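# Move ball to the other cup and reseat the frame

## Task

Get the ball into the cup on the opposite post, and set the frame back in its proper spot resting on its supports. Both must stay that way without any robot holding them. Finish with every gripper open and every arm pulled away.

## Robot and tools

Four identical i2rt Big YAM arms share the scene: arm1, arm2, arm3 and arm4. Each has six revolute joints, a two-finger gripper and a wrist camera. Two fixed room cameras, cam_high and cam_low, also watch. With joints 1 and 6 at zero and the hand level and forward, the wrist camera rides on top of the hand, aimed at the fingertips. Reach is roughly 1.0 m from the joint-1 axis. Joints move at different speeds, so the hand can sweep a wide, curved path between postures.

Frame: one shared scene frame, origin on the floor, +z up. The hand point is midway between the fingertips. The hand z axis runs along the fingers, and the fingers open and close along hand y. Foot poses are never printed. Camera calibrations (K, distortion, T_world_to_cam, pos_world) are given per camera and may be a little off. Wrist-camera poses are derived from reported joint angles, so they carry extra error.

execute_actions(actions, cameras): actions is a list holding either one action or nothing. An action is an object keyed by arm name (arm1 to arm4). Each arm entry holds "joints", a map of joint name to absolute target; these are goals, not offsets. Name only the joints you want to move; any joint or arm left out may keep pushing toward an earlier target. Units and ranges: joint1_rad -2.879 to 2.879 (base yaw, positive counter-clockwise seen from above, zero along the foot's facing). joint2_rad 0 to 3.141 (shoulder; 0 has the upper arm pointing back roughly level, increasing lifts it up and over to the front). joint3_rad 0 to 3.019 (elbow; 0 is fully folded, increasing opens it). joint4_rad -1.692 to 1.57 (hand pitch, positive tips the fingers up). joint5_rad -1.57 to 1.57 (hand sideways swing, positive toward the arm's right). joint6_rad -2.094 to 2.094 (hand roll, positive clockwise viewed from behind the hand). gripper_m 0 to 0.093, the fingertip gap in metres. Done tolerances are about ±0.045, 0.14, 0.09, 0.055, 0.03, 0.035 rad and ±0.003 m respectively. All arms' motions start together and may end at different moments. An unknown key or out-of-range number rejects the whole call and nothing moves. cameras picks which images come back: omitted, null or ["all"] gives every camera, [] gives none; the pictures line lists the images in order. An empty actions list simply returns state and images.

wait(seconds): 0 to 10 s; nothing new is commanded and the scene keeps running. Returns the same as an empty execute_actions.

zoom_image(camera, region): enlarges part of that camera's most recent full image. region is [x0, y0, x1, y1] in image pixels from the top-left corner, at most 504 by 504.

finished_scene(scene): ends the current scene by its number and reports success. Irreversible; call it only once the ball and frame are settled and the arms are open and away.

Reading results: joint_status tells how each commanded motion ended. off_target means it stopped short and may still be pushing. contact_stop or time_out means the joint gave up its target and holds where it stopped, except that after time_out a joint may keep a nearby target and go on pushing; on_its_own lists such uncommanded behaviour, and its "held at" value is the target held, not the actual angle. "joint command not followed", often with a cause line, means a self/inter-arm collision check blocked that arm's joint targets (the gripper part still runs); those joints show not_followed and may be retried with every later action until valid targets are sent. Empty calls never show this line. If a result reports a stop, the rest of that reply's motion, wait and finish calls are skipped. Joint torques are listed in joint order; they are biased, noisy and never zero, so treat them only as rough hints of load or contact. To relieve a joint that keeps pushing, command it to its reported position. Tiny target changes may not move a joint at all. A joint holding weight can slowly sag.

Motor heat: holding loads or pushing warms motors, also while you are thinking, since the robot keeps holding the last command. A MOTOR HOT line appears near 85 °C; at 100 °C that arm's motors and gripper go limp until cooled (OVER-TEMPERATURE FAULT, and joint_status shows limit_stop_at_motor_heat; resend targets afterwards). Heat can partly carry into the next scene.

Cautions: the arms do not stop on contact and can press very hard, so approach objects gently. Two robots squeezing against each other fails the task; a hard collision can too. The collision check may react late and ignores fingers, gripper housings and wrist cameras between arms. There is no line reporting robot-robot contact. Never knock anything off the work area or onto the floor, and avoid dropping, slipping or slamming objects. Loose items may occasionally get nudged by something external, so recheck before finishing. Arms act independently; one stalling does not pause the others. Fewer and quicker motions are better.

Each tool is called as name([rows], argument=value, ...), one row to a line, values as JSON.

## Session

execute_actions(actions=[])

Scene clock: 0.00 s.
Joint torques (N m, as the arm reports them, + toward a larger angle): no reading
arm1.joint_positions: joint1_rad=+0.271 joint2_rad=+0.515 joint3_rad=+1.402 joint4_rad=-1.147 joint5_rad=+0.038 joint6_rad=+0.348 gripper_m=+0.094
arm1.joint_status: not commanded
arm1.hand: x=+1.2496 y=-0.0575 z=+1.3992 quat_wxyz=(-0.185, -0.794, +0.024, +0.578) (m; scene frame)
arm2.joint_positions: joint1_rad=-0.100 joint2_rad=+0.533 joint3_rad=+1.452 joint4_rad=-1.482 joint5_rad=-0.227 joint6_rad=-0.328 gripper_m=+0.095
arm2.joint_status: not commanded
arm2.hand: x=-0.6212 y=+1.1294 z=+1.3722 quat_wxyz=(-0.426, -0.288, -0.820, +0.252) (m; scene frame)
arm3.joint_positions: joint1_rad=+0.210 joint2_rad=+0.489 joint3_rad=+1.435 joint4_rad=-1.504 joint5_rad=+0.289 joint6_rad=-0.249 gripper_m=+0.094
arm3.joint_status: not commanded
arm3.hand: x=-0.6274 y=-1.1397 z=+1.3282 quat_wxyz=(-0.485, +0.524, -0.691, -0.112) (m; scene frame)
arm4.joint_positions: joint1_rad=+0.210 joint2_rad=+0.625 joint3_rad=+1.407 joint4_rad=-1.462 joint5_rad=-0.018 joint6_rad=-0.099 gripper_m=+0.095
arm4.joint_status: not commanded
arm4.hand: x=+0.6570 y=+1.0596 z=+1.3419 quat_wxyz=(-0.238, -0.708, -0.553, +0.368) (m; scene frame)
pictures: arm1_cam_wrist, arm2_cam_wrist, arm3_cam_wrist, arm4_cam_wrist, cam_high, cam_low
Images, in order (width x height): arm1_cam_wrist 616x616, arm2_cam_wrist 616x616, arm3_cam_wrist 616x616, arm4_cam_wrist 616x616, cam_high 896x504, cam_low 896x504.

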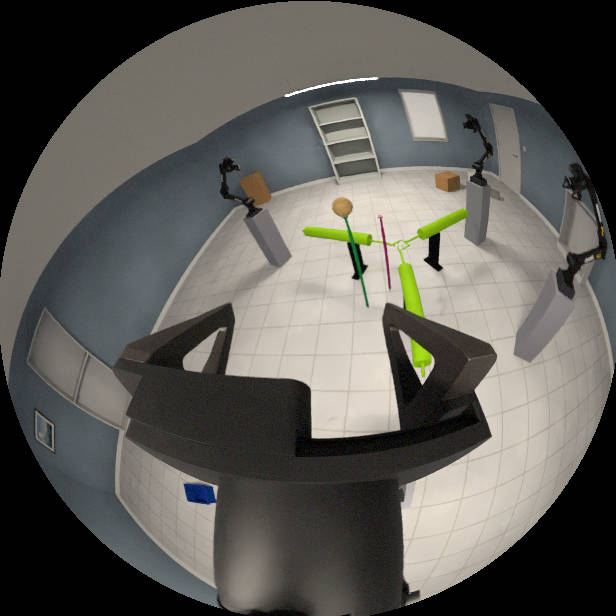

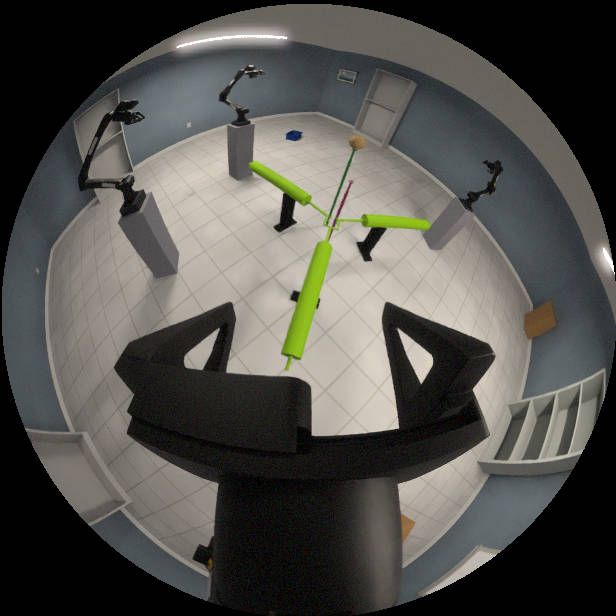

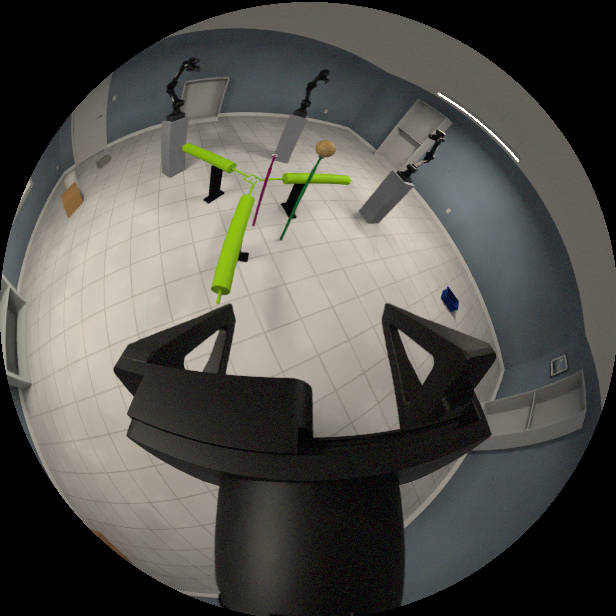

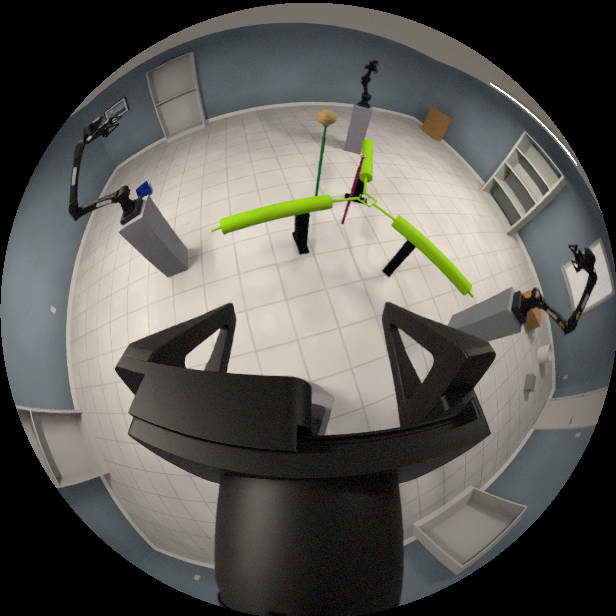

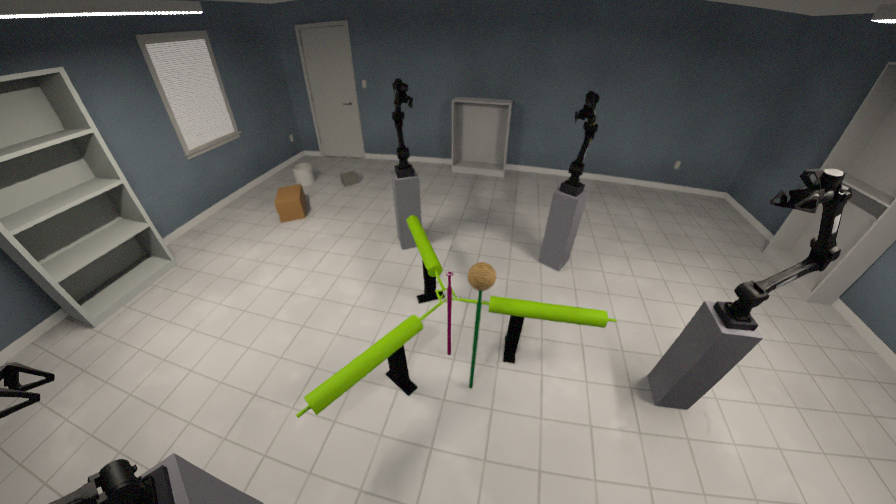

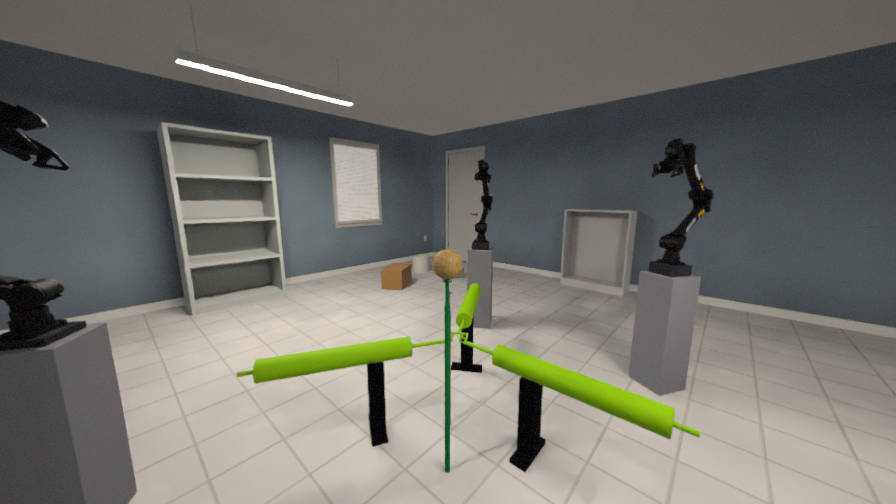

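zoom_image(camera="cam_high", region=[390, 240, 550, 400])

zoom_image(camera="cam_low", region=[390, 240, 530, 380])

zoom_image(camera="arm4_cam_wrist", region=[290, 100, 430, 240])

zoom_image(camera="arm1_cam_wrist", region=[320, 180, 460, 320])

Region (390, 240, 550, 400) of cam_high's 896x504 image, scaled by 3.150, with more detail than that image has.

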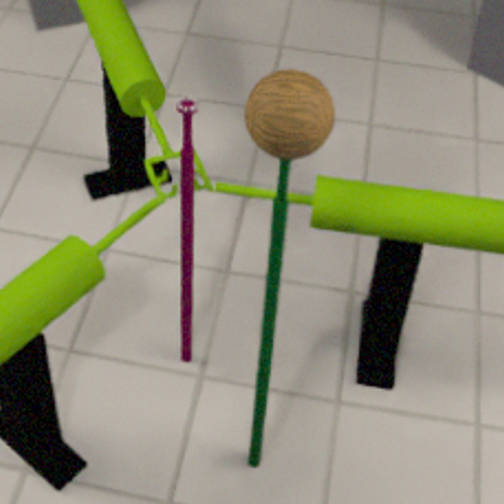

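Region (390, 240, 530, 380) of cam_low's 896x504 image, scaled by 3.600, with more detail than that image has.

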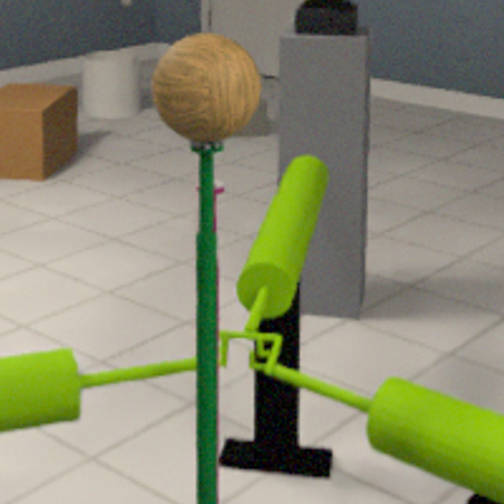

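Region (290, 100, 430, 240) of arm4_cam_wrist's 616x616 image, scaled by 3.600, with more detail than that image has.

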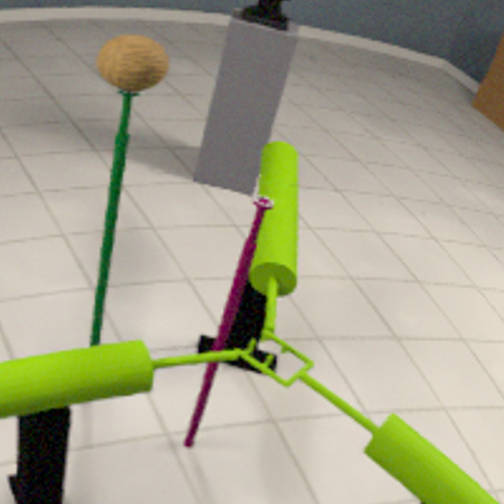

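Region (320, 180, 460, 320) of arm1_cam_wrist's 616x616 image, scaled by 3.600, with more detail than that image has.

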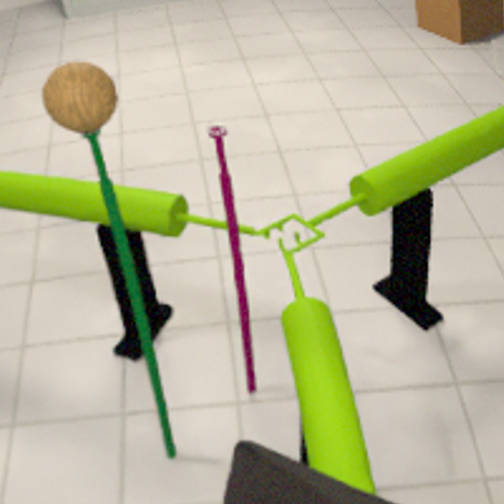

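execute_actions([
  {"arm1":{"joints":{"joint1_rad":-0.3,"joint2_rad":1.57,"joint3_rad":1.57,"joint4_rad":-1.57,"joint5_rad":0,"joint6_rad":0}},"arm2":{"joints":{"joint1_rad":0,"joint2_rad":1.2,"joint3_rad":1.0,"joint4_rad":-1.37,"joint5_rad":0,"joint6_rad":0}},"arm3":{"joints":{"joint1_rad":0.3,"joint2_rad":1.57,"joint3_rad":1.0,"joint4_rad":-1.0,"joint5_rad":0,"joint6_rad":0}},"arm4":{"joints":{"joint1_rad":0,"joint2_rad":1.57,"joint3_rad":1.57,"joint4_rad":0,"joint5_rad":0,"joint6_rad":0}}},
], cameras=["cam_high"])

execute_actions([
  {"arm1":{"joints":{"joint2_rad":1.57,"joint3_rad":0.8,"joint4_rad":-0.8}},"arm2":{"joints":{"joint2_rad":1.5,"joint3_rad":0.7,"joint4_rad":-0.77}},"arm3":{"joints":{"joint1_rad":0.5,"joint2_rad":1.8,"joint3_rad":1.0,"joint4_rad":-0.77}},"arm4":{"joints":{"joint4_rad":-0.8}}},
])

Scene clock: 34.33 s.
Joint torques (N m, as the arm reports them, + toward a larger angle): arm1=[  0.13 -14.44   9.1   -0.09  -0.21  -0.15] | arm2=[ 1.23 -6.65 10.69  0.76  0.05  0.1 ] | arm3=[ -1.28 -10.43   7.3    0.94  -0.2    0.3 ] | arm4=[  0.2  -17.3   13.06   2.89   0.23   0.12]
arm1.joint_positions: joint1_rad=-0.303 joint2_rad=+1.575 joint3_rad=+1.552 joint4_rad=-1.555 joint5_rad=+0.001 joint6_rad=+0.008 gripper_m=+0.094
arm1.joint_status: all done
arm1.hand: x=+0.9921 y=+0.1192 z=+1.0429 quat_wxyz=(+0.000, -0.991, +0.131, -0.007) (m; scene frame)
arm2.joint_positions: joint1_rad=-0.012 joint2_rad=+1.203 joint3_rad=+0.978 joint4_rad=-1.380 joint5_rad=-0.005 joint6_rad=-0.013 gripper_m=+0.095
arm2.joint_status: all done
arm2.hand: x=-0.5682 y=+0.9876 z=+0.9956 quat_wxyz=(+0.009, -0.494, -0.869, -0.005) (m; scene frame)
arm3.joint_positions: joint1_rad=+0.288 joint2_rad=+1.558 joint3_rad=+0.982 joint4_rad=-1.009 joint5_rad=+0.002 joint6_rad=-0.017 gripper_m=+0.094
arm3.joint_status: all done
arm3.hand: x=-0.6123 y=-0.8703 z=+0.8344 quat_wxyz=(+0.003, +0.607, -0.794, +0.003) (m; scene frame)
arm4.joint_positions: joint1_rad=+0.003 joint2_rad=+1.567 joint3_rad=+1.555 joint4_rad=-0.026 joint5_rad=-0.003 joint6_rad=-0.010 gripper_m=+0.095
arm4.joint_status: all done
arm4.hand: x=+0.3482 y=+0.6570 z=+1.3243 quat_wxyz=(-0.336, -0.623, -0.349, +0.613) (m; scene frame)
pictures: cam_high
Images, in order (width x height): cam_high 896x504.

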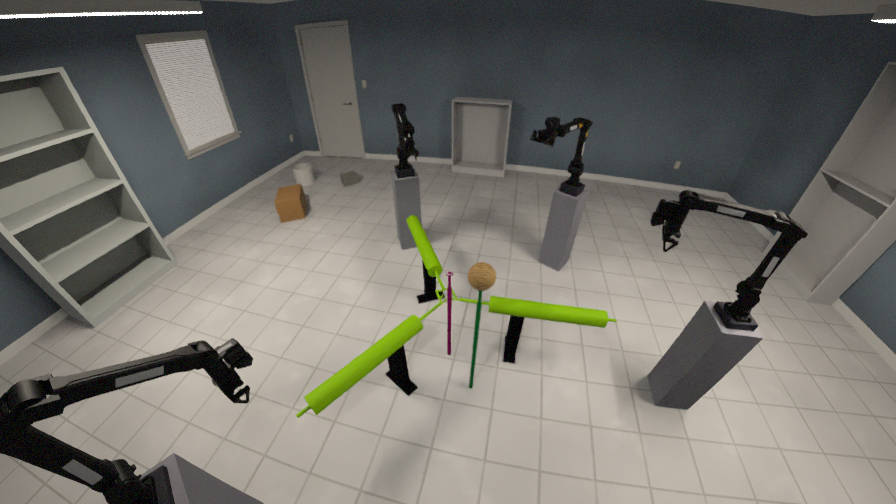

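Scene clock: 35.80 s.
Joint torques (N m, as the arm reports them, + toward a larger angle): arm1=[  0.12 -10.61   5.89   1.05  -0.22  -0.15] | arm2=[ 1.05 -8.65  7.3   0.98  0.06  0.11] | arm3=[ -3.06 -13.99   6.1    0.81  -0.07   0.29] | arm4=[  0.21 -16.88  12.8    1.04   0.23   0.13]
arm1.joint_positions: joint1_rad=-0.303 joint2_rad=+1.568 joint3_rad=+0.798 joint4_rad=-0.817 joint5_rad=+0.001 joint6_rad=+0.007 gripper_m=+0.094
arm1.joint_status: all done
arm1.hand: x=+1.1029 y=+0.0909 z=+0.7869 quat_wxyz=(+0.000, -0.991, +0.130, -0.011) (m; scene frame)
arm2.joint_positions: joint1_rad=-0.012 joint2_rad=+1.514 joint3_rad=+0.684 joint4_rad=-0.789 joint5_rad=-0.005 joint6_rad=-0.013 gripper_m=+0.095
arm2.joint_status: all done
arm2.hand: x=-0.5674 y=+0.9840 z=+0.8032 quat_wxyz=(+0.015, -0.494, -0.869, -0.008) (m; scene frame)
arm3.joint_positions: joint1_rad=+0.511 joint2_rad=+1.805 joint3_rad=+0.982 joint4_rad=-0.778 joint5_rad=-0.001 joint6_rad=-0.016 gripper_m=+0.094
arm3.joint_status: all done
arm3.hand: x=-0.6993 y=-0.8281 z=+0.7357 quat_wxyz=(+0.010, +0.691, -0.722, +0.008) (m; scene frame)
arm4.joint_positions: joint1_rad=+0.003 joint2_rad=+1.567 joint3_rad=+1.555 joint4_rad=-0.781 joint5_rad=-0.003 joint6_rad=-0.010 gripper_m=+0.095
arm4.joint_status: all done
arm4.hand: x=+0.3858 y=+0.7166 z=+1.1573 quat_wxyz=(-0.187, -0.805, -0.450, +0.339) (m; scene frame)
pictures: arm1_cam_wrist, arm2_cam_wrist, arm3_cam_wrist, arm4_cam_wrist, cam_high, cam_low
camera_calibration (this result's frames):
arm1_cam_wrist: T_world_to_cam=[[0.254124, 0.966653, 0.0316564, -0.398079], [0.763267, -0.220543, 0.607276, -1.29423], [0.594007, -0.130161, -0.79386, 0.102513], [0, 0, 0, 1]] pos_world=[1.02811, 0.112714, 0.879938]
arm2_cam_wrist: T_world_to_cam=[[-0.859756, -0.510654, 0.00720841, 0.00918142], [-0.395287, 0.674325, 0.623725, -1.3886], [-0.323369, 0.533402, -0.78161, 0.0403846], [0, 0, 0, 1]] pos_world=[-0.527944, 0.919517, 0.897605]
arm3_cam_wrist: T_world_to_cam=[[0.99876, -0.0492544, 0.00717688, 0.649996], [-0.0435563, -0.795068, 0.604954, -1.1258], [-0.0240905, -0.604517, -0.796228, 0.189408], [0, 0, 0, 1]] pos_world=[-0.693663, -0.748576, 0.827207]
arm4_cam_wrist: T_world_to_cam=[[-0.847966, 0.530027, -0.00493953, -0.0440108], [0.522267, 0.833887, -0.178517, -0.583279], [-0.0905001, -0.153956, -0.983924, 1.40475], [0, 0, 0, 1]] pos_world=[0.394438, 0.725987, 1.27783]
Images, in order (width x height): arm1_cam_wrist 616x616, arm2_cam_wrist 616x616, arm3_cam_wrist 616x616, arm4_cam_wrist 616x616, cam_high 896x504, cam_low 896x504.

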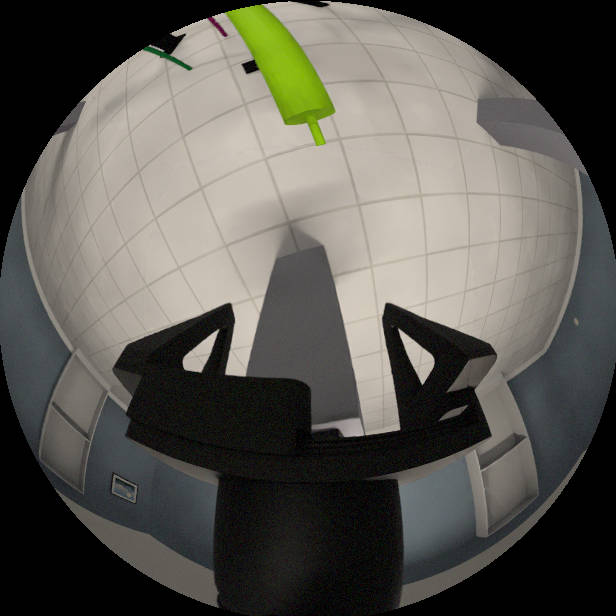

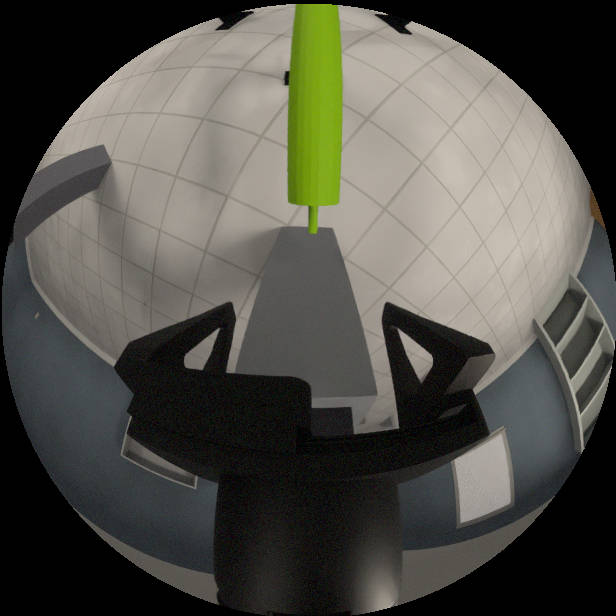

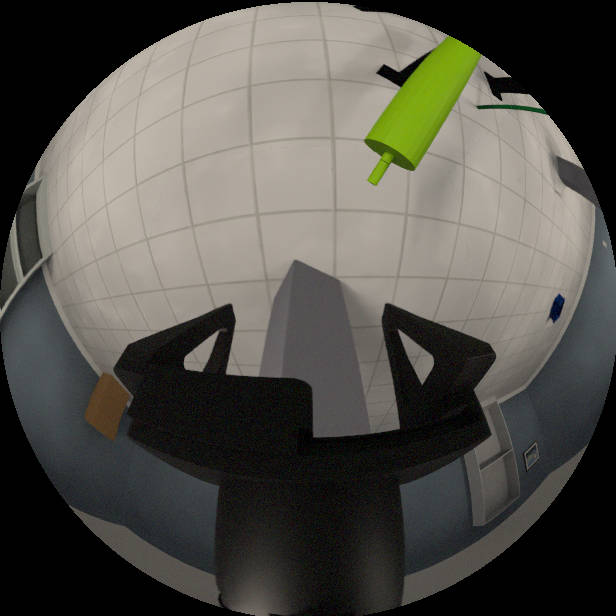

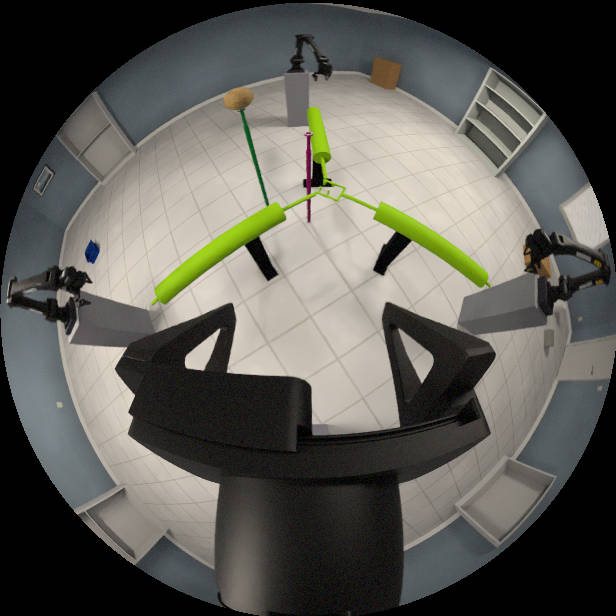

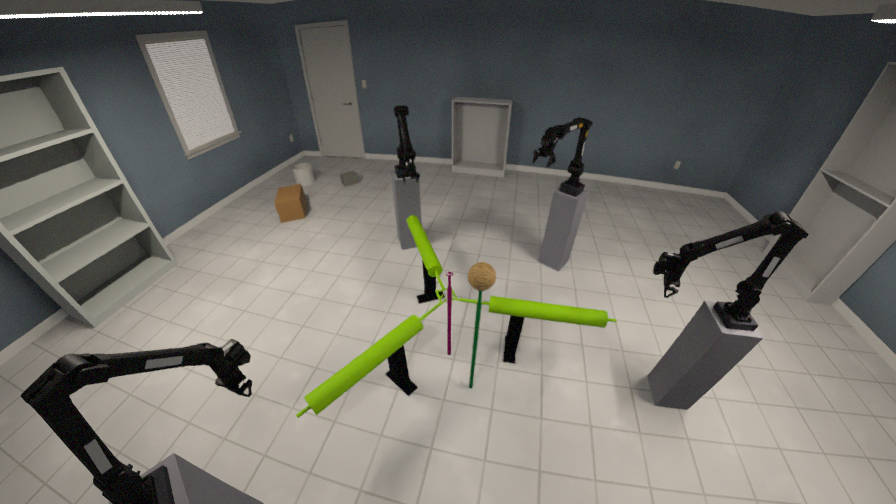

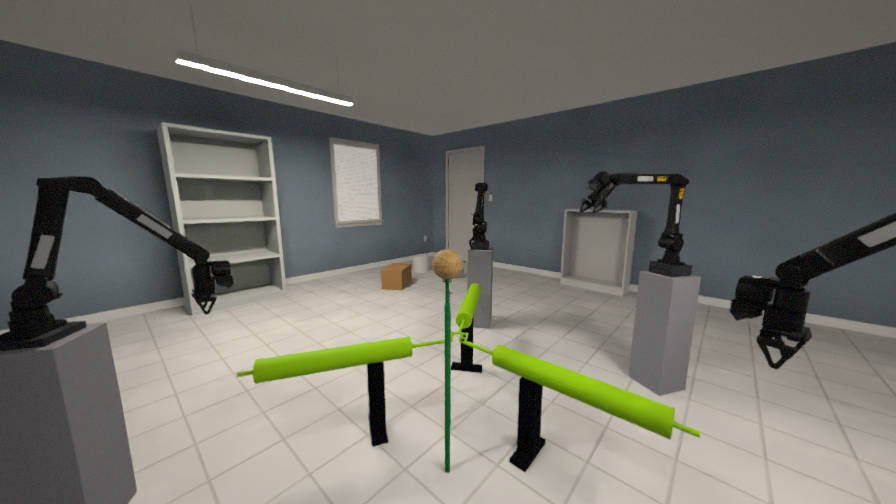

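execute_actions([
  {"arm1":{"joints":{"joint1_rad":-0.358,"joint2_rad":2.39,"joint3_rad":1.33,"joint4_rad":-0.48,"joint6_rad":-0.32}},"arm2":{"joints":{"joint1_rad":-0.07,"joint2_rad":2.36,"joint3_rad":0.62,"joint4_rad":0.2,"joint6_rad":-0.07}},"arm3":{"joints":{"joint1_rad":0.26,"joint2_rad":2.39,"joint3_rad":1.395,"joint4_rad":-0.54,"joint6_rad":0.2}},"arm4":{"joints":{"joint2_rad":1.8,"joint3_rad":2.3,"joint4_rad":-1.2}}},
])

Scene clock: 55.73 s.
Joint torques (N m, as the arm reports them, + toward a larger angle): arm1=[  0.03 -20.68   5.08   0.66  -0.25  -0.15] | arm2=[-0.17 -9.24 -1.79  1.16  0.02 -0.12] | arm3=[ -1.2  -20.34   4.95   0.48  -0.12   0.29] | arm4=[  0.19 -20.53  13.66   1.13   0.23   0.13]
arm1.joint_positions: joint1_rad=-0.359 joint2_rad=+2.404 joint3_rad=+1.313 joint4_rad=-0.485 joint5_rad=+0.001 joint6_rad=-0.312 gripper_m=+0.094
arm1.joint_status: all done
arm1.hand: x=+0.9543 y=+0.1604 z=+0.5383 quat_wxyz=(-0.001, -1.000, -0.001, -0.006) (m; scene frame)
arm2.joint_positions: joint1_rad=-0.061 joint2_rad=+2.348 joint3_rad=+0.625 joint4_rad=+0.179 joint5_rad=-0.004 joint6_rad=-0.057 gripper_m=+0.095
arm2.joint_status: all done
arm2.hand: x=-0.5940 y=+0.9992 z=+0.5475 quat_wxyz=(-0.017, -0.496, -0.868, +0.012) (m; scene frame)
arm3.joint_positions: joint1_rad=+0.248 joint2_rad=+2.402 joint3_rad=+1.377 joint4_rad=-0.539 joint5_rad=+0.001 joint6_rad=+0.183 gripper_m=+0.094
arm3.joint_status: all done
arm3.hand: x=-0.5509 y=-0.7358 z=+0.5419 quat_wxyz=(-0.004, +0.508, -0.862, -0.004) (m; scene frame)
arm4.joint_positions: joint1_rad=+0.003 joint2_rad=+1.800 joint3_rad=+2.265 joint4_rad=-1.183 joint5_rad=-0.003 joint6_rad=-0.010 gripper_m=+0.095
arm4.joint_status: all done
arm4.hand: x=+0.3565 y=+0.6701 z=+1.3220 quat_wxyz=(-0.204, -0.791, -0.443, +0.369) (m; scene frame)
pictures: arm1_cam_wrist, arm2_cam_wrist, arm3_cam_wrist, arm4_cam_wrist, cam_high, cam_low
camera_calibration (this result's frames):
arm1_cam_wrist: T_world_to_cam=[[-0.00582398, 0.99959, 0.0280228, -0.174902], [0.800265, -0.0121446, 0.599524, -1.07911], [0.599619, 0.0259173, -0.799866, -0.0247414], [0, 0, 0, 1]] pos_world=[0.877389, 0.162366, 0.632063]
arm2_cam_wrist: T_world_to_cam=[[-0.861981, -0.506843, 0.00996154, -0.0107576], [-0.414119, 0.715348, 0.562835, -1.26876], [-0.292395, 0.481027, -0.826509, -0.0809401], [0, 0, 0, 1]] pos_world=[-0.558358, 0.941089, 0.647314]
arm3_cam_wrist: T_world_to_cam=[[0.871796, -0.489832, 0.006017, 0.114259], [-0.403487, -0.711048, 0.575855, -1.04943], [-0.277794, -0.504456, -0.81753, 0.0399667], [0, 0, 0, 1]] pos_world=[-0.51194, -0.670066, 0.636305]
arm4_cam_wrist: T_world_to_cam=[[-0.84814, 0.529751, -0.00472061, -0.0434734], [0.513635, 0.820089, -0.252257, -0.389987], [-0.129762, -0.216374, -0.967649, 1.59133], [0, 0, 0, 1]] pos_world=[0.369933, 0.687176, 1.44127]
Images, in order (width x height): arm1_cam_wrist 616x616, arm2_cam_wrist 616x616, arm3_cam_wrist 616x616, arm4_cam_wrist 616x616, cam_high 896x504, cam_low 896x504.

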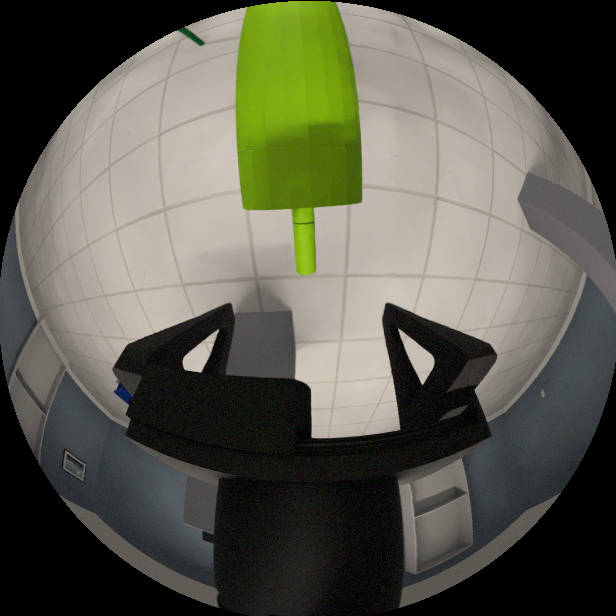

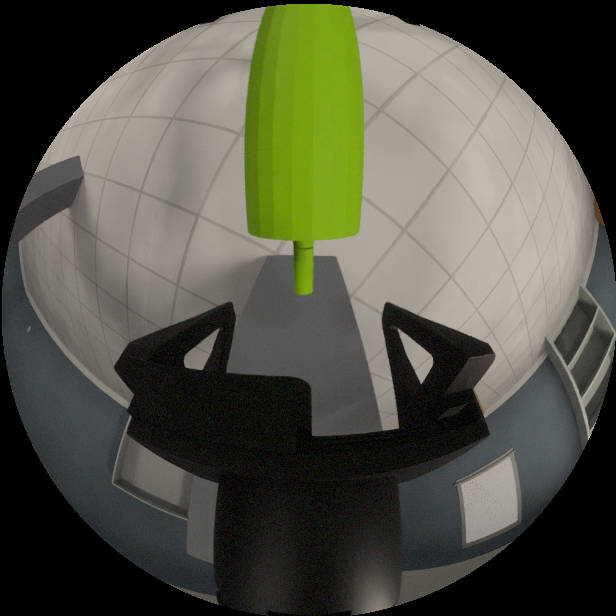

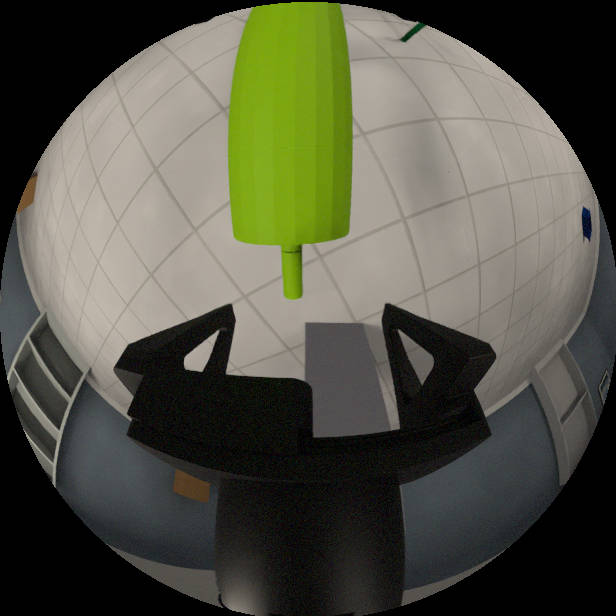

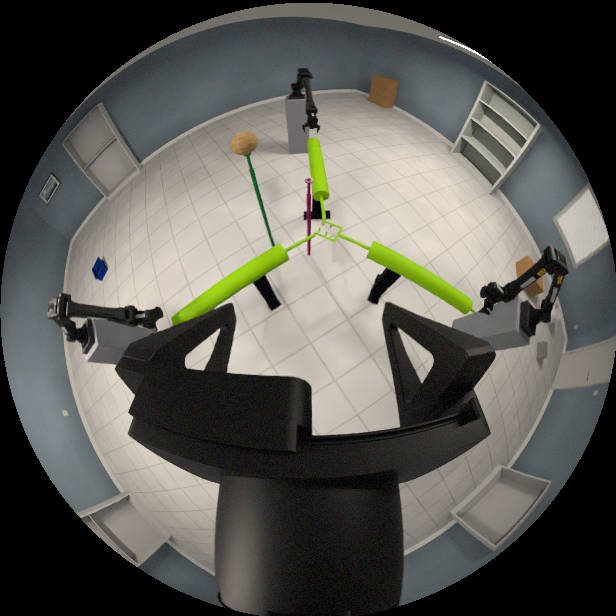

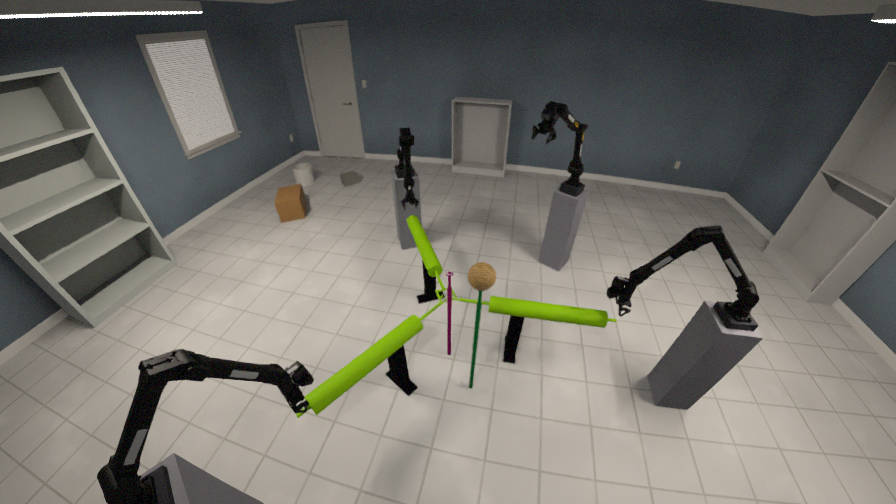

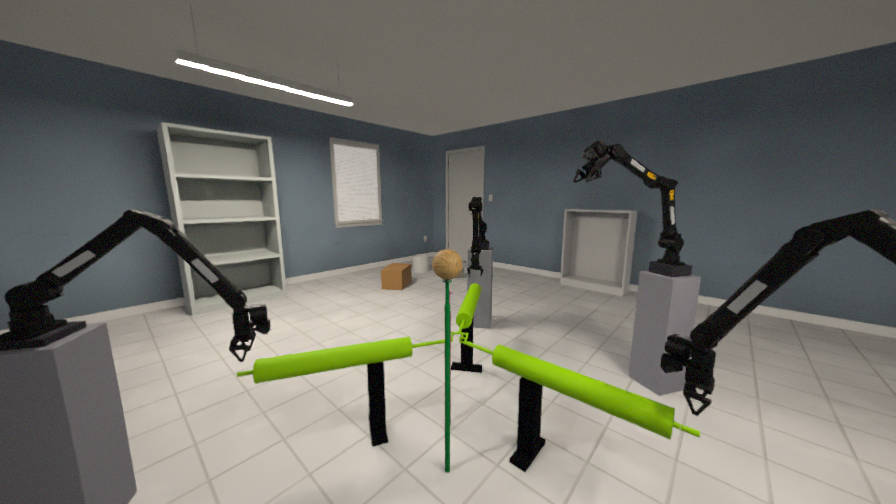

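execute_actions([
  {"arm1":{"joints":{"joint1_rad":-0.35,"joint2_rad":2.642,"joint3_rad":1.477,"joint4_rad":-0.37}},"arm2":{"joints":{"joint1_rad":-0.035,"joint2_rad":2.725,"joint3_rad":0.8,"joint4_rad":0.37}},"arm3":{"joints":{"joint1_rad":0.28,"joint2_rad":2.622,"joint3_rad":1.477,"joint4_rad":-0.395,"joint6_rad":0.24}}},
], cameras=["arm1_cam_wrist","arm2_cam_wrist","arm3_cam_wrist","cam_low"])

Scene clock: 65.77 s.
Joint torques (N m, as the arm reports them, + toward a larger angle): arm1=[ -0.07 -14.51   3.8    0.87   0.55  -0.15] | arm2=[ 1.07 -2.63 -2.13  0.32  0.46 -0.18] | arm3=[ -1.38 -16.31   3.19   0.36  -0.49   0.3 ] | arm4=[  0.19 -20.1   13.57   1.16   0.23   0.13]
arm1.joint_positions: joint1_rad=-0.349 joint2_rad=+2.557 joint3_rad=+1.481 joint4_rad=-0.374 joint5_rad=-0.018 joint6_rad=-0.312 gripper_m=+0.094
arm1.joint_status: all done
arm1.hand: x=+0.8915 y=+0.1712 z=+0.4904 quat_wxyz=(+0.010, -0.998, -0.006, +0.057) (m; scene frame)
arm2.joint_positions: joint1_rad=-0.045 joint2_rad=+2.590 joint3_rad=+0.806 joint4_rad=+0.384 joint5_rad=-0.015 joint6_rad=-0.051 gripper_m=+0.095
arm2.joint_status: all done
arm2.hand: x=-0.5615 y=+0.9510 z=+0.4743 quat_wxyz=(-0.081, -0.489, -0.867, +0.045) (m; scene frame)
arm3.joint_positions: joint1_rad=+0.269 joint2_rad=+2.568 joint3_rad=+1.485 joint4_rad=-0.388 joint5_rad=+0.010 joint6_rad=+0.223 gripper_m=+0.094
arm3.joint_status: all done
arm3.hand: x=-0.5505 y=-0.7011 z=+0.4755 quat_wxyz=(-0.041, +0.499, -0.865, -0.032) (m; scene frame)
arm4.joint_positions: joint1_rad=+0.003 joint2_rad=+1.800 joint3_rad=+2.265 joint4_rad=-1.183 joint5_rad=-0.003 joint6_rad=-0.010 gripper_m=+0.095
arm4.joint_status: not commanded
arm4.hand: x=+0.3565 y=+0.6701 z=+1.3220 quat_wxyz=(-0.204, -0.791, -0.443, +0.369) (m; scene frame)
pictures: arm1_cam_wrist, arm2_cam_wrist, arm3_cam_wrist, cam_low
camera_calibration (this result's frames):
arm1_cam_wrist: T_world_to_cam=[[-0.011997, 0.998688, 0.0497826, -0.189804], [0.869529, -0.0141635, 0.493678, -1.00953], [0.493736, 0.0492101, -0.868218, 0.0983076], [0, 0, 0, 1]] pos_world=[0.827, 0.170419, 0.593184]
arm2_cam_wrist: T_world_to_cam=[[-0.857091, -0.515129, 0.00600297, 0.00612853], [-0.460935, 0.772021, 0.437632, -1.20039], [-0.230072, 0.372324, -0.899134, 0.0640425], [0, 0, 0, 1]] pos_world=[-0.533315, 0.906039, 0.582875]
arm3_cam_wrist: T_world_to_cam=[[0.862188, -0.506541, -0.00691738, 0.120374], [-0.436354, -0.749522, 0.497807, -0.994295], [-0.257344, -0.426185, -0.86726, 0.0930388], [0, 0, 0, 1]] pos_world=[-0.513707, -0.644619, 0.576489]
Images, in order (width x height): arm1_cam_wrist 616x616, arm2_cam_wrist 616x616, arm3_cam_wrist 616x616, cam_low 896x504.

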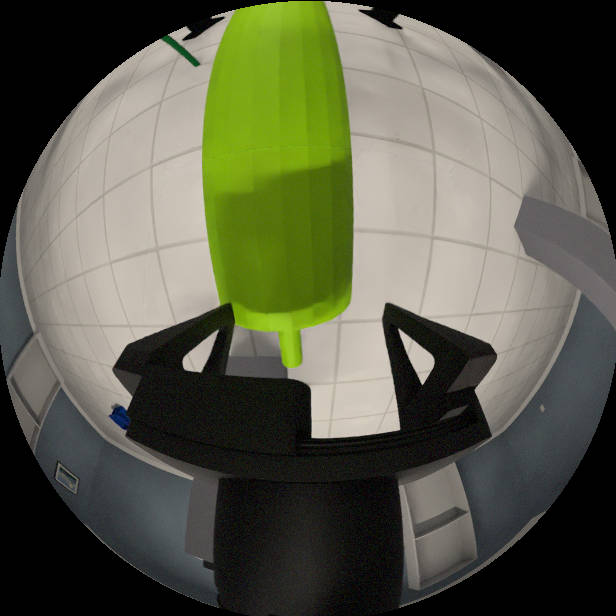

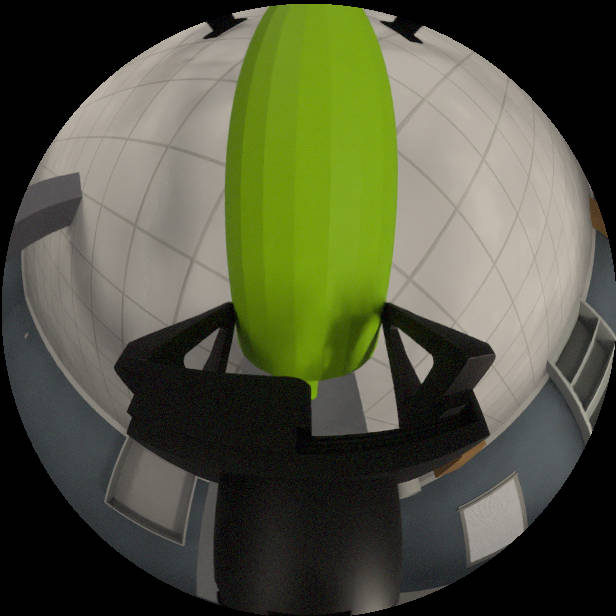

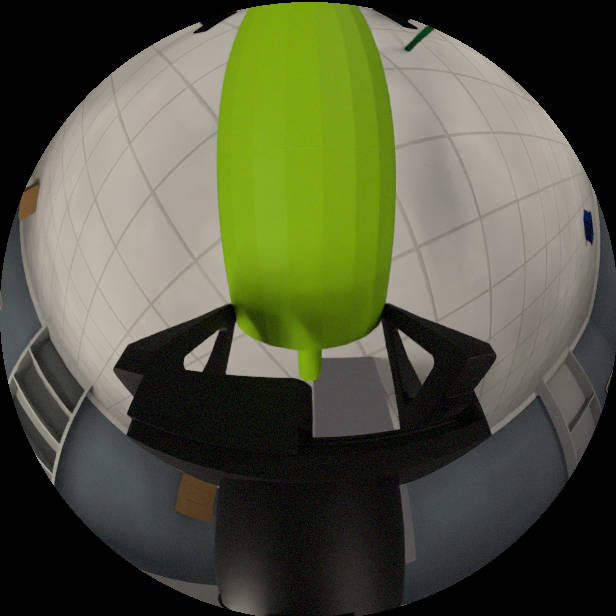

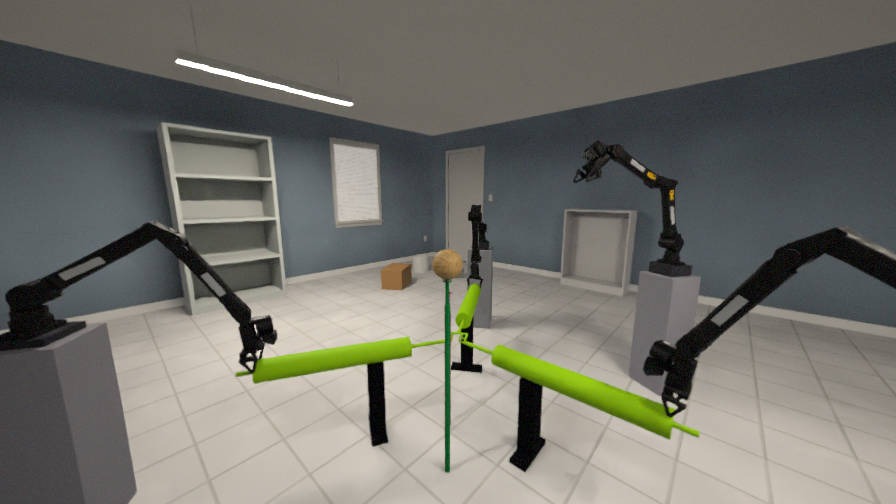

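execute_actions([
  {"arm1":{"joints":{"joint2_rad":2.44,"joint3_rad":1.38,"joint4_rad":-0.5}},"arm2":{"joints":{"joint2_rad":2.42,"joint3_rad":0.64,"joint4_rad":0.17}},"arm3":{"joints":{"joint2_rad":2.42,"joint3_rad":1.38,"joint4_rad":-0.55}}},
], cameras=[])

execute_actions([
  {"arm1":{"joints":{"joint2_rad":2.54,"joint3_rad":1.41,"joint4_rad":-0.47}},"arm2":{"joints":{"joint2_rad":2.53,"joint3_rad":0.69,"joint4_rad":0.22}},"arm3":{"joints":{"joint2_rad":2.52,"joint3_rad":1.415,"joint4_rad":-0.5}}},
], cameras=[])

execute_actions([
  {"arm1":{"joints":{"joint2_rad":2.6,"joint3_rad":1.445,"joint4_rad":-0.42}},"arm2":{"joints":{"joint2_rad":2.63,"joint3_rad":0.74,"joint4_rad":0.29}},"arm3":{"joints":{"joint2_rad":2.58,"joint3_rad":1.445,"joint4_rad":-0.45}}},
], cameras=[])

execute_actions([
  {"arm1":{"joints":{"joint2_rad":2.642,"joint3_rad":1.477,"joint4_rad":-0.37}},"arm2":{"joints":{"joint2_rad":2.725,"joint3_rad":0.8,"joint4_rad":0.36}},"arm3":{"joints":{"joint1_rad":0.29,"joint2_rad":2.622,"joint3_rad":1.477,"joint4_rad":-0.395}}},
], cameras=["arm1_cam_wrist","arm2_cam_wrist","arm3_cam_wrist","cam_low"])

Scene clock: 78.47 s.
Joint torques (N m, as the arm reports them, + toward a larger angle): arm1=[ -0.16 -20.12   4.94   0.2   -0.07  -0.14] | arm2=[  1.22 -11.03  -2.36   0.21   0.05  -0.12] | arm3=[ -1.18 -19.94   4.66   0.18  -0.16   0.3 ] | arm4=[  0.2  -20.11  13.58   1.13   0.23   0.12]
arm1.joint_positions: joint1_rad=-0.349 joint2_rad=+2.439 joint3_rad=+1.367 joint4_rad=-0.492 joint5_rad=-0.003 joint6_rad=-0.313 gripper_m=+0.094
arm1.joint_status: all done
arm1.hand: x=+0.9367 y=+0.1593 z=+0.5301 quat_wxyz=(+0.000, -1.000, -0.006, +0.001) (m; scene frame)
arm2.joint_positions: joint1_rad=-0.045 joint2_rad=+2.431 joint3_rad=+0.643 joint4_rad=+0.178 joint5_rad=-0.005 joint6_rad=-0.057 gripper_m=+0.095
arm2.joint_status: all done
arm2.hand: x=-0.6010 y=+1.0217 z=+0.5249 quat_wxyz=(+0.011, -0.489, -0.872, -0.007) (m; scene frame)
arm3.joint_positions: joint1_rad=+0.269 joint2_rad=+2.432 joint3_rad=+1.362 joint4_rad=-0.545 joint5_rad=+0.002 joint6_rad=+0.223 gripper_m=+0.094
arm3.joint_status: all done
arm3.hand: x=-0.5680 y=-0.7527 z=+0.5237 quat_wxyz=(+0.014, +0.499, -0.866, +0.014) (m; scene frame)
arm4.joint_positions: joint1_rad=+0.003 joint2_rad=+1.800 joint3_rad=+2.265 joint4_rad=-1.183 joint5_rad=-0.003 joint6_rad=-0.010 gripper_m=+0.095
arm4.joint_status: not commanded
arm4.hand: x=+0.3565 y=+0.6701 z=+1.3220 quat_wxyz=(-0.204, -0.791, -0.443, +0.369) (m; scene frame)
pictures: none
No camera images: the call's "cameras" was empty. Leave "cameras" out to get every camera's image.

Scene clock: 79.40 s.
Joint torques (N m, as the arm reports them, + toward a larger angle): arm1=[ -0.15 -19.2    4.27   0.85  -0.07  -0.15] | arm2=[ 0.95 -9.87 -2.86  0.79  0.05 -0.12] | arm3=[ -1.28 -17.57   4.23   0.7   -0.16   0.3 ] | arm4=[  0.2  -20.1   13.56   1.14   0.23   0.12]
arm1.joint_positions: joint1_rad=-0.349 joint2_rad=+2.525 joint3_rad=+1.399 joint4_rad=-0.481 joint5_rad=-0.003 joint6_rad=-0.313 gripper_m=+0.094
arm1.joint_status: all done
arm1.hand: x=+0.9497 y=+0.1553 z=+0.4918 quat_wxyz=(-0.007, -1.000, -0.006, -0.020) (m; scene frame)
arm2.joint_positions: joint1_rad=-0.045 joint2_rad=+2.518 joint3_rad=+0.696 joint4_rad=+0.206 joint5_rad=-0.005 joint6_rad=-0.057 gripper_m=+0.095
arm2.joint_status: all done
arm2.hand: x=-0.6001 y=+1.0198 z=+0.4986 quat_wxyz=(+0.013, -0.489, -0.872, -0.008) (m; scene frame)
arm3.joint_positions: joint1_rad=+0.269 joint2_rad=+2.498 joint3_rad=+1.400 joint4_rad=-0.506 joint5_rad=+0.002 joint6_rad=+0.223 gripper_m=+0.094
arm3.joint_status: all done
arm3.hand: x=-0.5664 y=-0.7473 z=+0.4962 quat_wxyz=(+0.010, +0.499, -0.866, +0.010) (m; scene frame)
arm4.joint_positions: joint1_rad=+0.003 joint2_rad=+1.800 joint3_rad=+2.265 joint4_rad=-1.183 joint5_rad=-0.003 joint6_rad=-0.010 gripper_m=+0.095
arm4.joint_status: not commanded
arm4.hand: x=+0.3565 y=+0.6701 z=+1.3220 quat_wxyz=(-0.204, -0.791, -0.443, +0.369) (m; scene frame)
pictures: none
No camera images: the call's "cameras" was empty. Leave "cameras" out to get every camera's image.

Scene clock: 80.30 s.
Joint torques (N m, as the arm reports them, + toward a larger angle): arm1=[ -0.18 -18.37   4.57   0.98  -0.07  -0.14] | arm2=[ 1.16 -9.98 -3.29  0.98  0.05 -0.12] | arm3=[ -1.31 -17.61   4.29   0.81  -0.16   0.3 ] | arm4=[  0.2  -20.11  13.57   1.13   0.23   0.13]
arm1.joint_positions: joint1_rad=-0.349 joint2_rad=+2.574 joint3_rad=+1.430 joint4_rad=-0.434 joint5_rad=-0.003 joint6_rad=-0.313 gripper_m=+0.094
arm1.joint_status: all done
arm1.hand: x=+0.9420 y=+0.1578 z=+0.4714 quat_wxyz=(-0.003, -1.000, -0.006, -0.006) (m; scene frame)
arm2.joint_positions: joint1_rad=-0.045 joint2_rad=+2.618 joint3_rad=+0.744 joint4_rad=+0.273 joint5_rad=-0.005 joint6_rad=-0.057 gripper_m=+0.095
arm2.joint_status: all done
arm2.hand: x=-0.6004 y=+1.0199 z=+0.4683 quat_wxyz=(+0.007, -0.489, -0.872, -0.004) (m; scene frame)
arm3.joint_positions: joint1_rad=+0.269 joint2_rad=+2.556 joint3_rad=+1.427 joint4_rad=-0.458 joint5_rad=+0.002 joint6_rad=+0.223 gripper_m=+0.094
arm3.joint_status: all done
arm3.hand: x=-0.5656 y=-0.7446 z=+0.4706 quat_wxyz=(+0.004, +0.500, -0.866, +0.004) (m; scene frame)
arm4.joint_positions: joint1_rad=+0.003 joint2_rad=+1.800 joint3_rad=+2.265 joint4_rad=-1.183 joint5_rad=-0.003 joint6_rad=-0.010 gripper_m=+0.095
arm4.joint_status: not commanded
arm4.hand: x=+0.3565 y=+0.6701 z=+1.3220 quat_wxyz=(-0.204, -0.791, -0.443, +0.369) (m; scene frame)
pictures: none
No camera images: the call's "cameras" was empty. Leave "cameras" out to get every camera's image.

Scene clock: 81.13 s.
Joint torques (N m, as the arm reports them, + toward a larger angle): arm1=[ -0.16 -18.44   4.67   1.11  -0.07  -0.14] | arm2=[ 1.11 -9.87 -3.55  1.01  0.04 -0.11] | arm3=[ -1.01 -17.3    4.52   1.05  -0.16   0.3 ] | arm4=[  0.18 -20.14  13.57   1.14   0.23   0.12]
arm1.joint_positions: joint1_rad=-0.349 joint2_rad=+2.613 joint3_rad=+1.461 joint4_rad=-0.386 joint5_rad=-0.003 joint6_rad=-0.313 gripper_m=+0.094
arm1.joint_status: all done
arm1.hand: x=+0.9304 y=+0.1614 z=+0.4561 quat_wxyz=(+0.003, -1.000, -0.006, +0.013) (m; scene frame)
arm2.joint_positions: joint1_rad=-0.045 joint2_rad=+2.711 joint3_rad=+0.805 joint4_rad=+0.342 joint5_rad=-0.005 joint6_rad=-0.057 gripper_m=+0.095
arm2.joint_status: all done
arm2.hand: x=-0.5965 y=+1.0123 z=+0.4380 quat_wxyz=(-0.008, -0.489, -0.872, +0.006) (m; scene frame)
arm3.joint_positions: joint1_rad=+0.275 joint2_rad=+2.592 joint3_rad=+1.455 joint4_rad=-0.405 joint5_rad=+0.002 joint6_rad=+0.223 gripper_m=+0.094
arm3.joint_status: all done
arm3.hand: x=-0.5647 y=-0.7303 z=+0.4567 quat_wxyz=(-0.013, +0.502, -0.865, -0.011) (m; scene frame)
arm4.joint_positions: joint1_rad=+0.003 joint2_rad=+1.800 joint3_rad=+2.265 joint4_rad=-1.183 joint5_rad=-0.003 joint6_rad=-0.010 gripper_m=+0.095
arm4.joint_status: not commanded
arm4.hand: x=+0.3565 y=+0.6701 z=+1.3220 quat_wxyz=(-0.204, -0.791, -0.443, +0.369) (m; scene frame)
pictures: arm1_cam_wrist, arm2_cam_wrist, arm3_cam_wrist, cam_low
camera_calibration (this result's frames):
arm1_cam_wrist: T_world_to_cam=[[-0.0157752, 0.99922, 0.0361907, -0.168178], [0.822304, -0.00762635, 0.568997, -1.01804], [0.568829, 0.0387358, -0.821543, -0.0396686], [0, 0, 0, 1]] pos_world=[0.857048, 0.16182, 0.552757]
arm2_cam_wrist: T_world_to_cam=[[-0.853907, -0.520359, 0.00828387, 0.0140845], [-0.420004, 0.698449, 0.579453, -1.21124], [-0.30731, 0.491319, -0.814964, -0.202812], [0, 0, 0, 1]] pos_world=[-0.559026, 0.952966, 0.536457]
arm3_cam_wrist: T_world_to_cam=[[0.865506, -0.500895, 0.00170636, 0.119773], [-0.416612, -0.717973, 0.557628, -1.00618], [-0.278088, -0.483342, -0.830089, -0.00975777], [0, 0, 0, 1]] pos_world=[-0.525563, -0.66713, 0.552768]
Images, in order (width x height): arm1_cam_wrist 616x616, arm2_cam_wrist 616x616, arm3_cam_wrist 616x616, cam_low 896x504.

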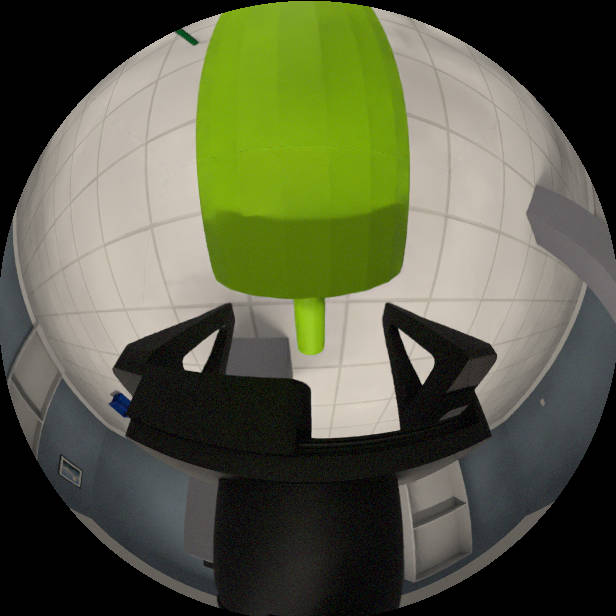

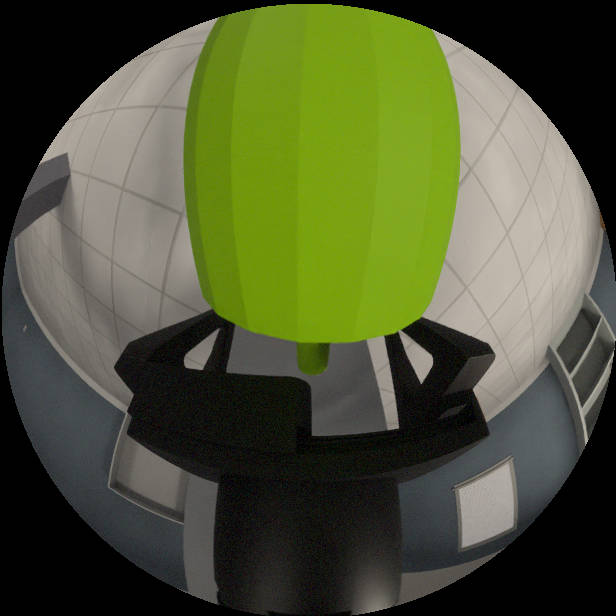

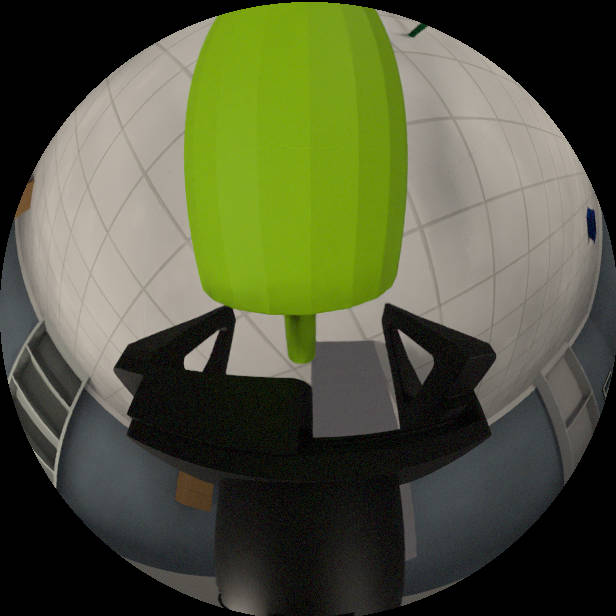

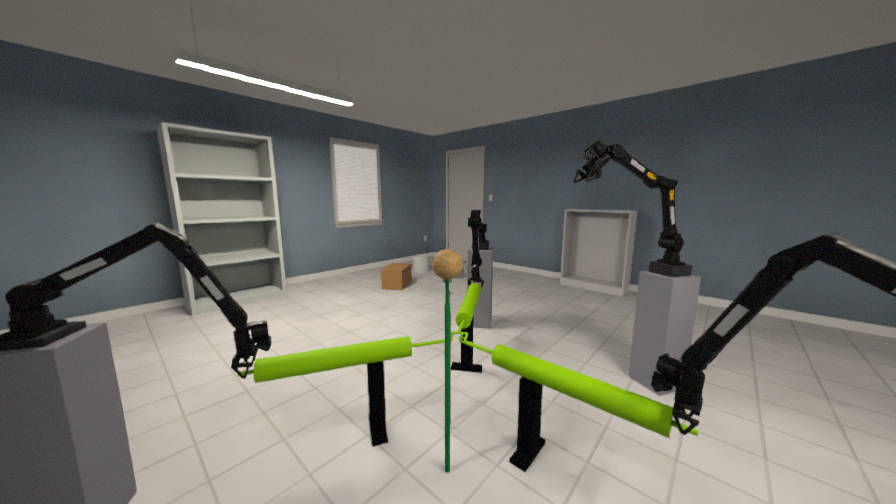

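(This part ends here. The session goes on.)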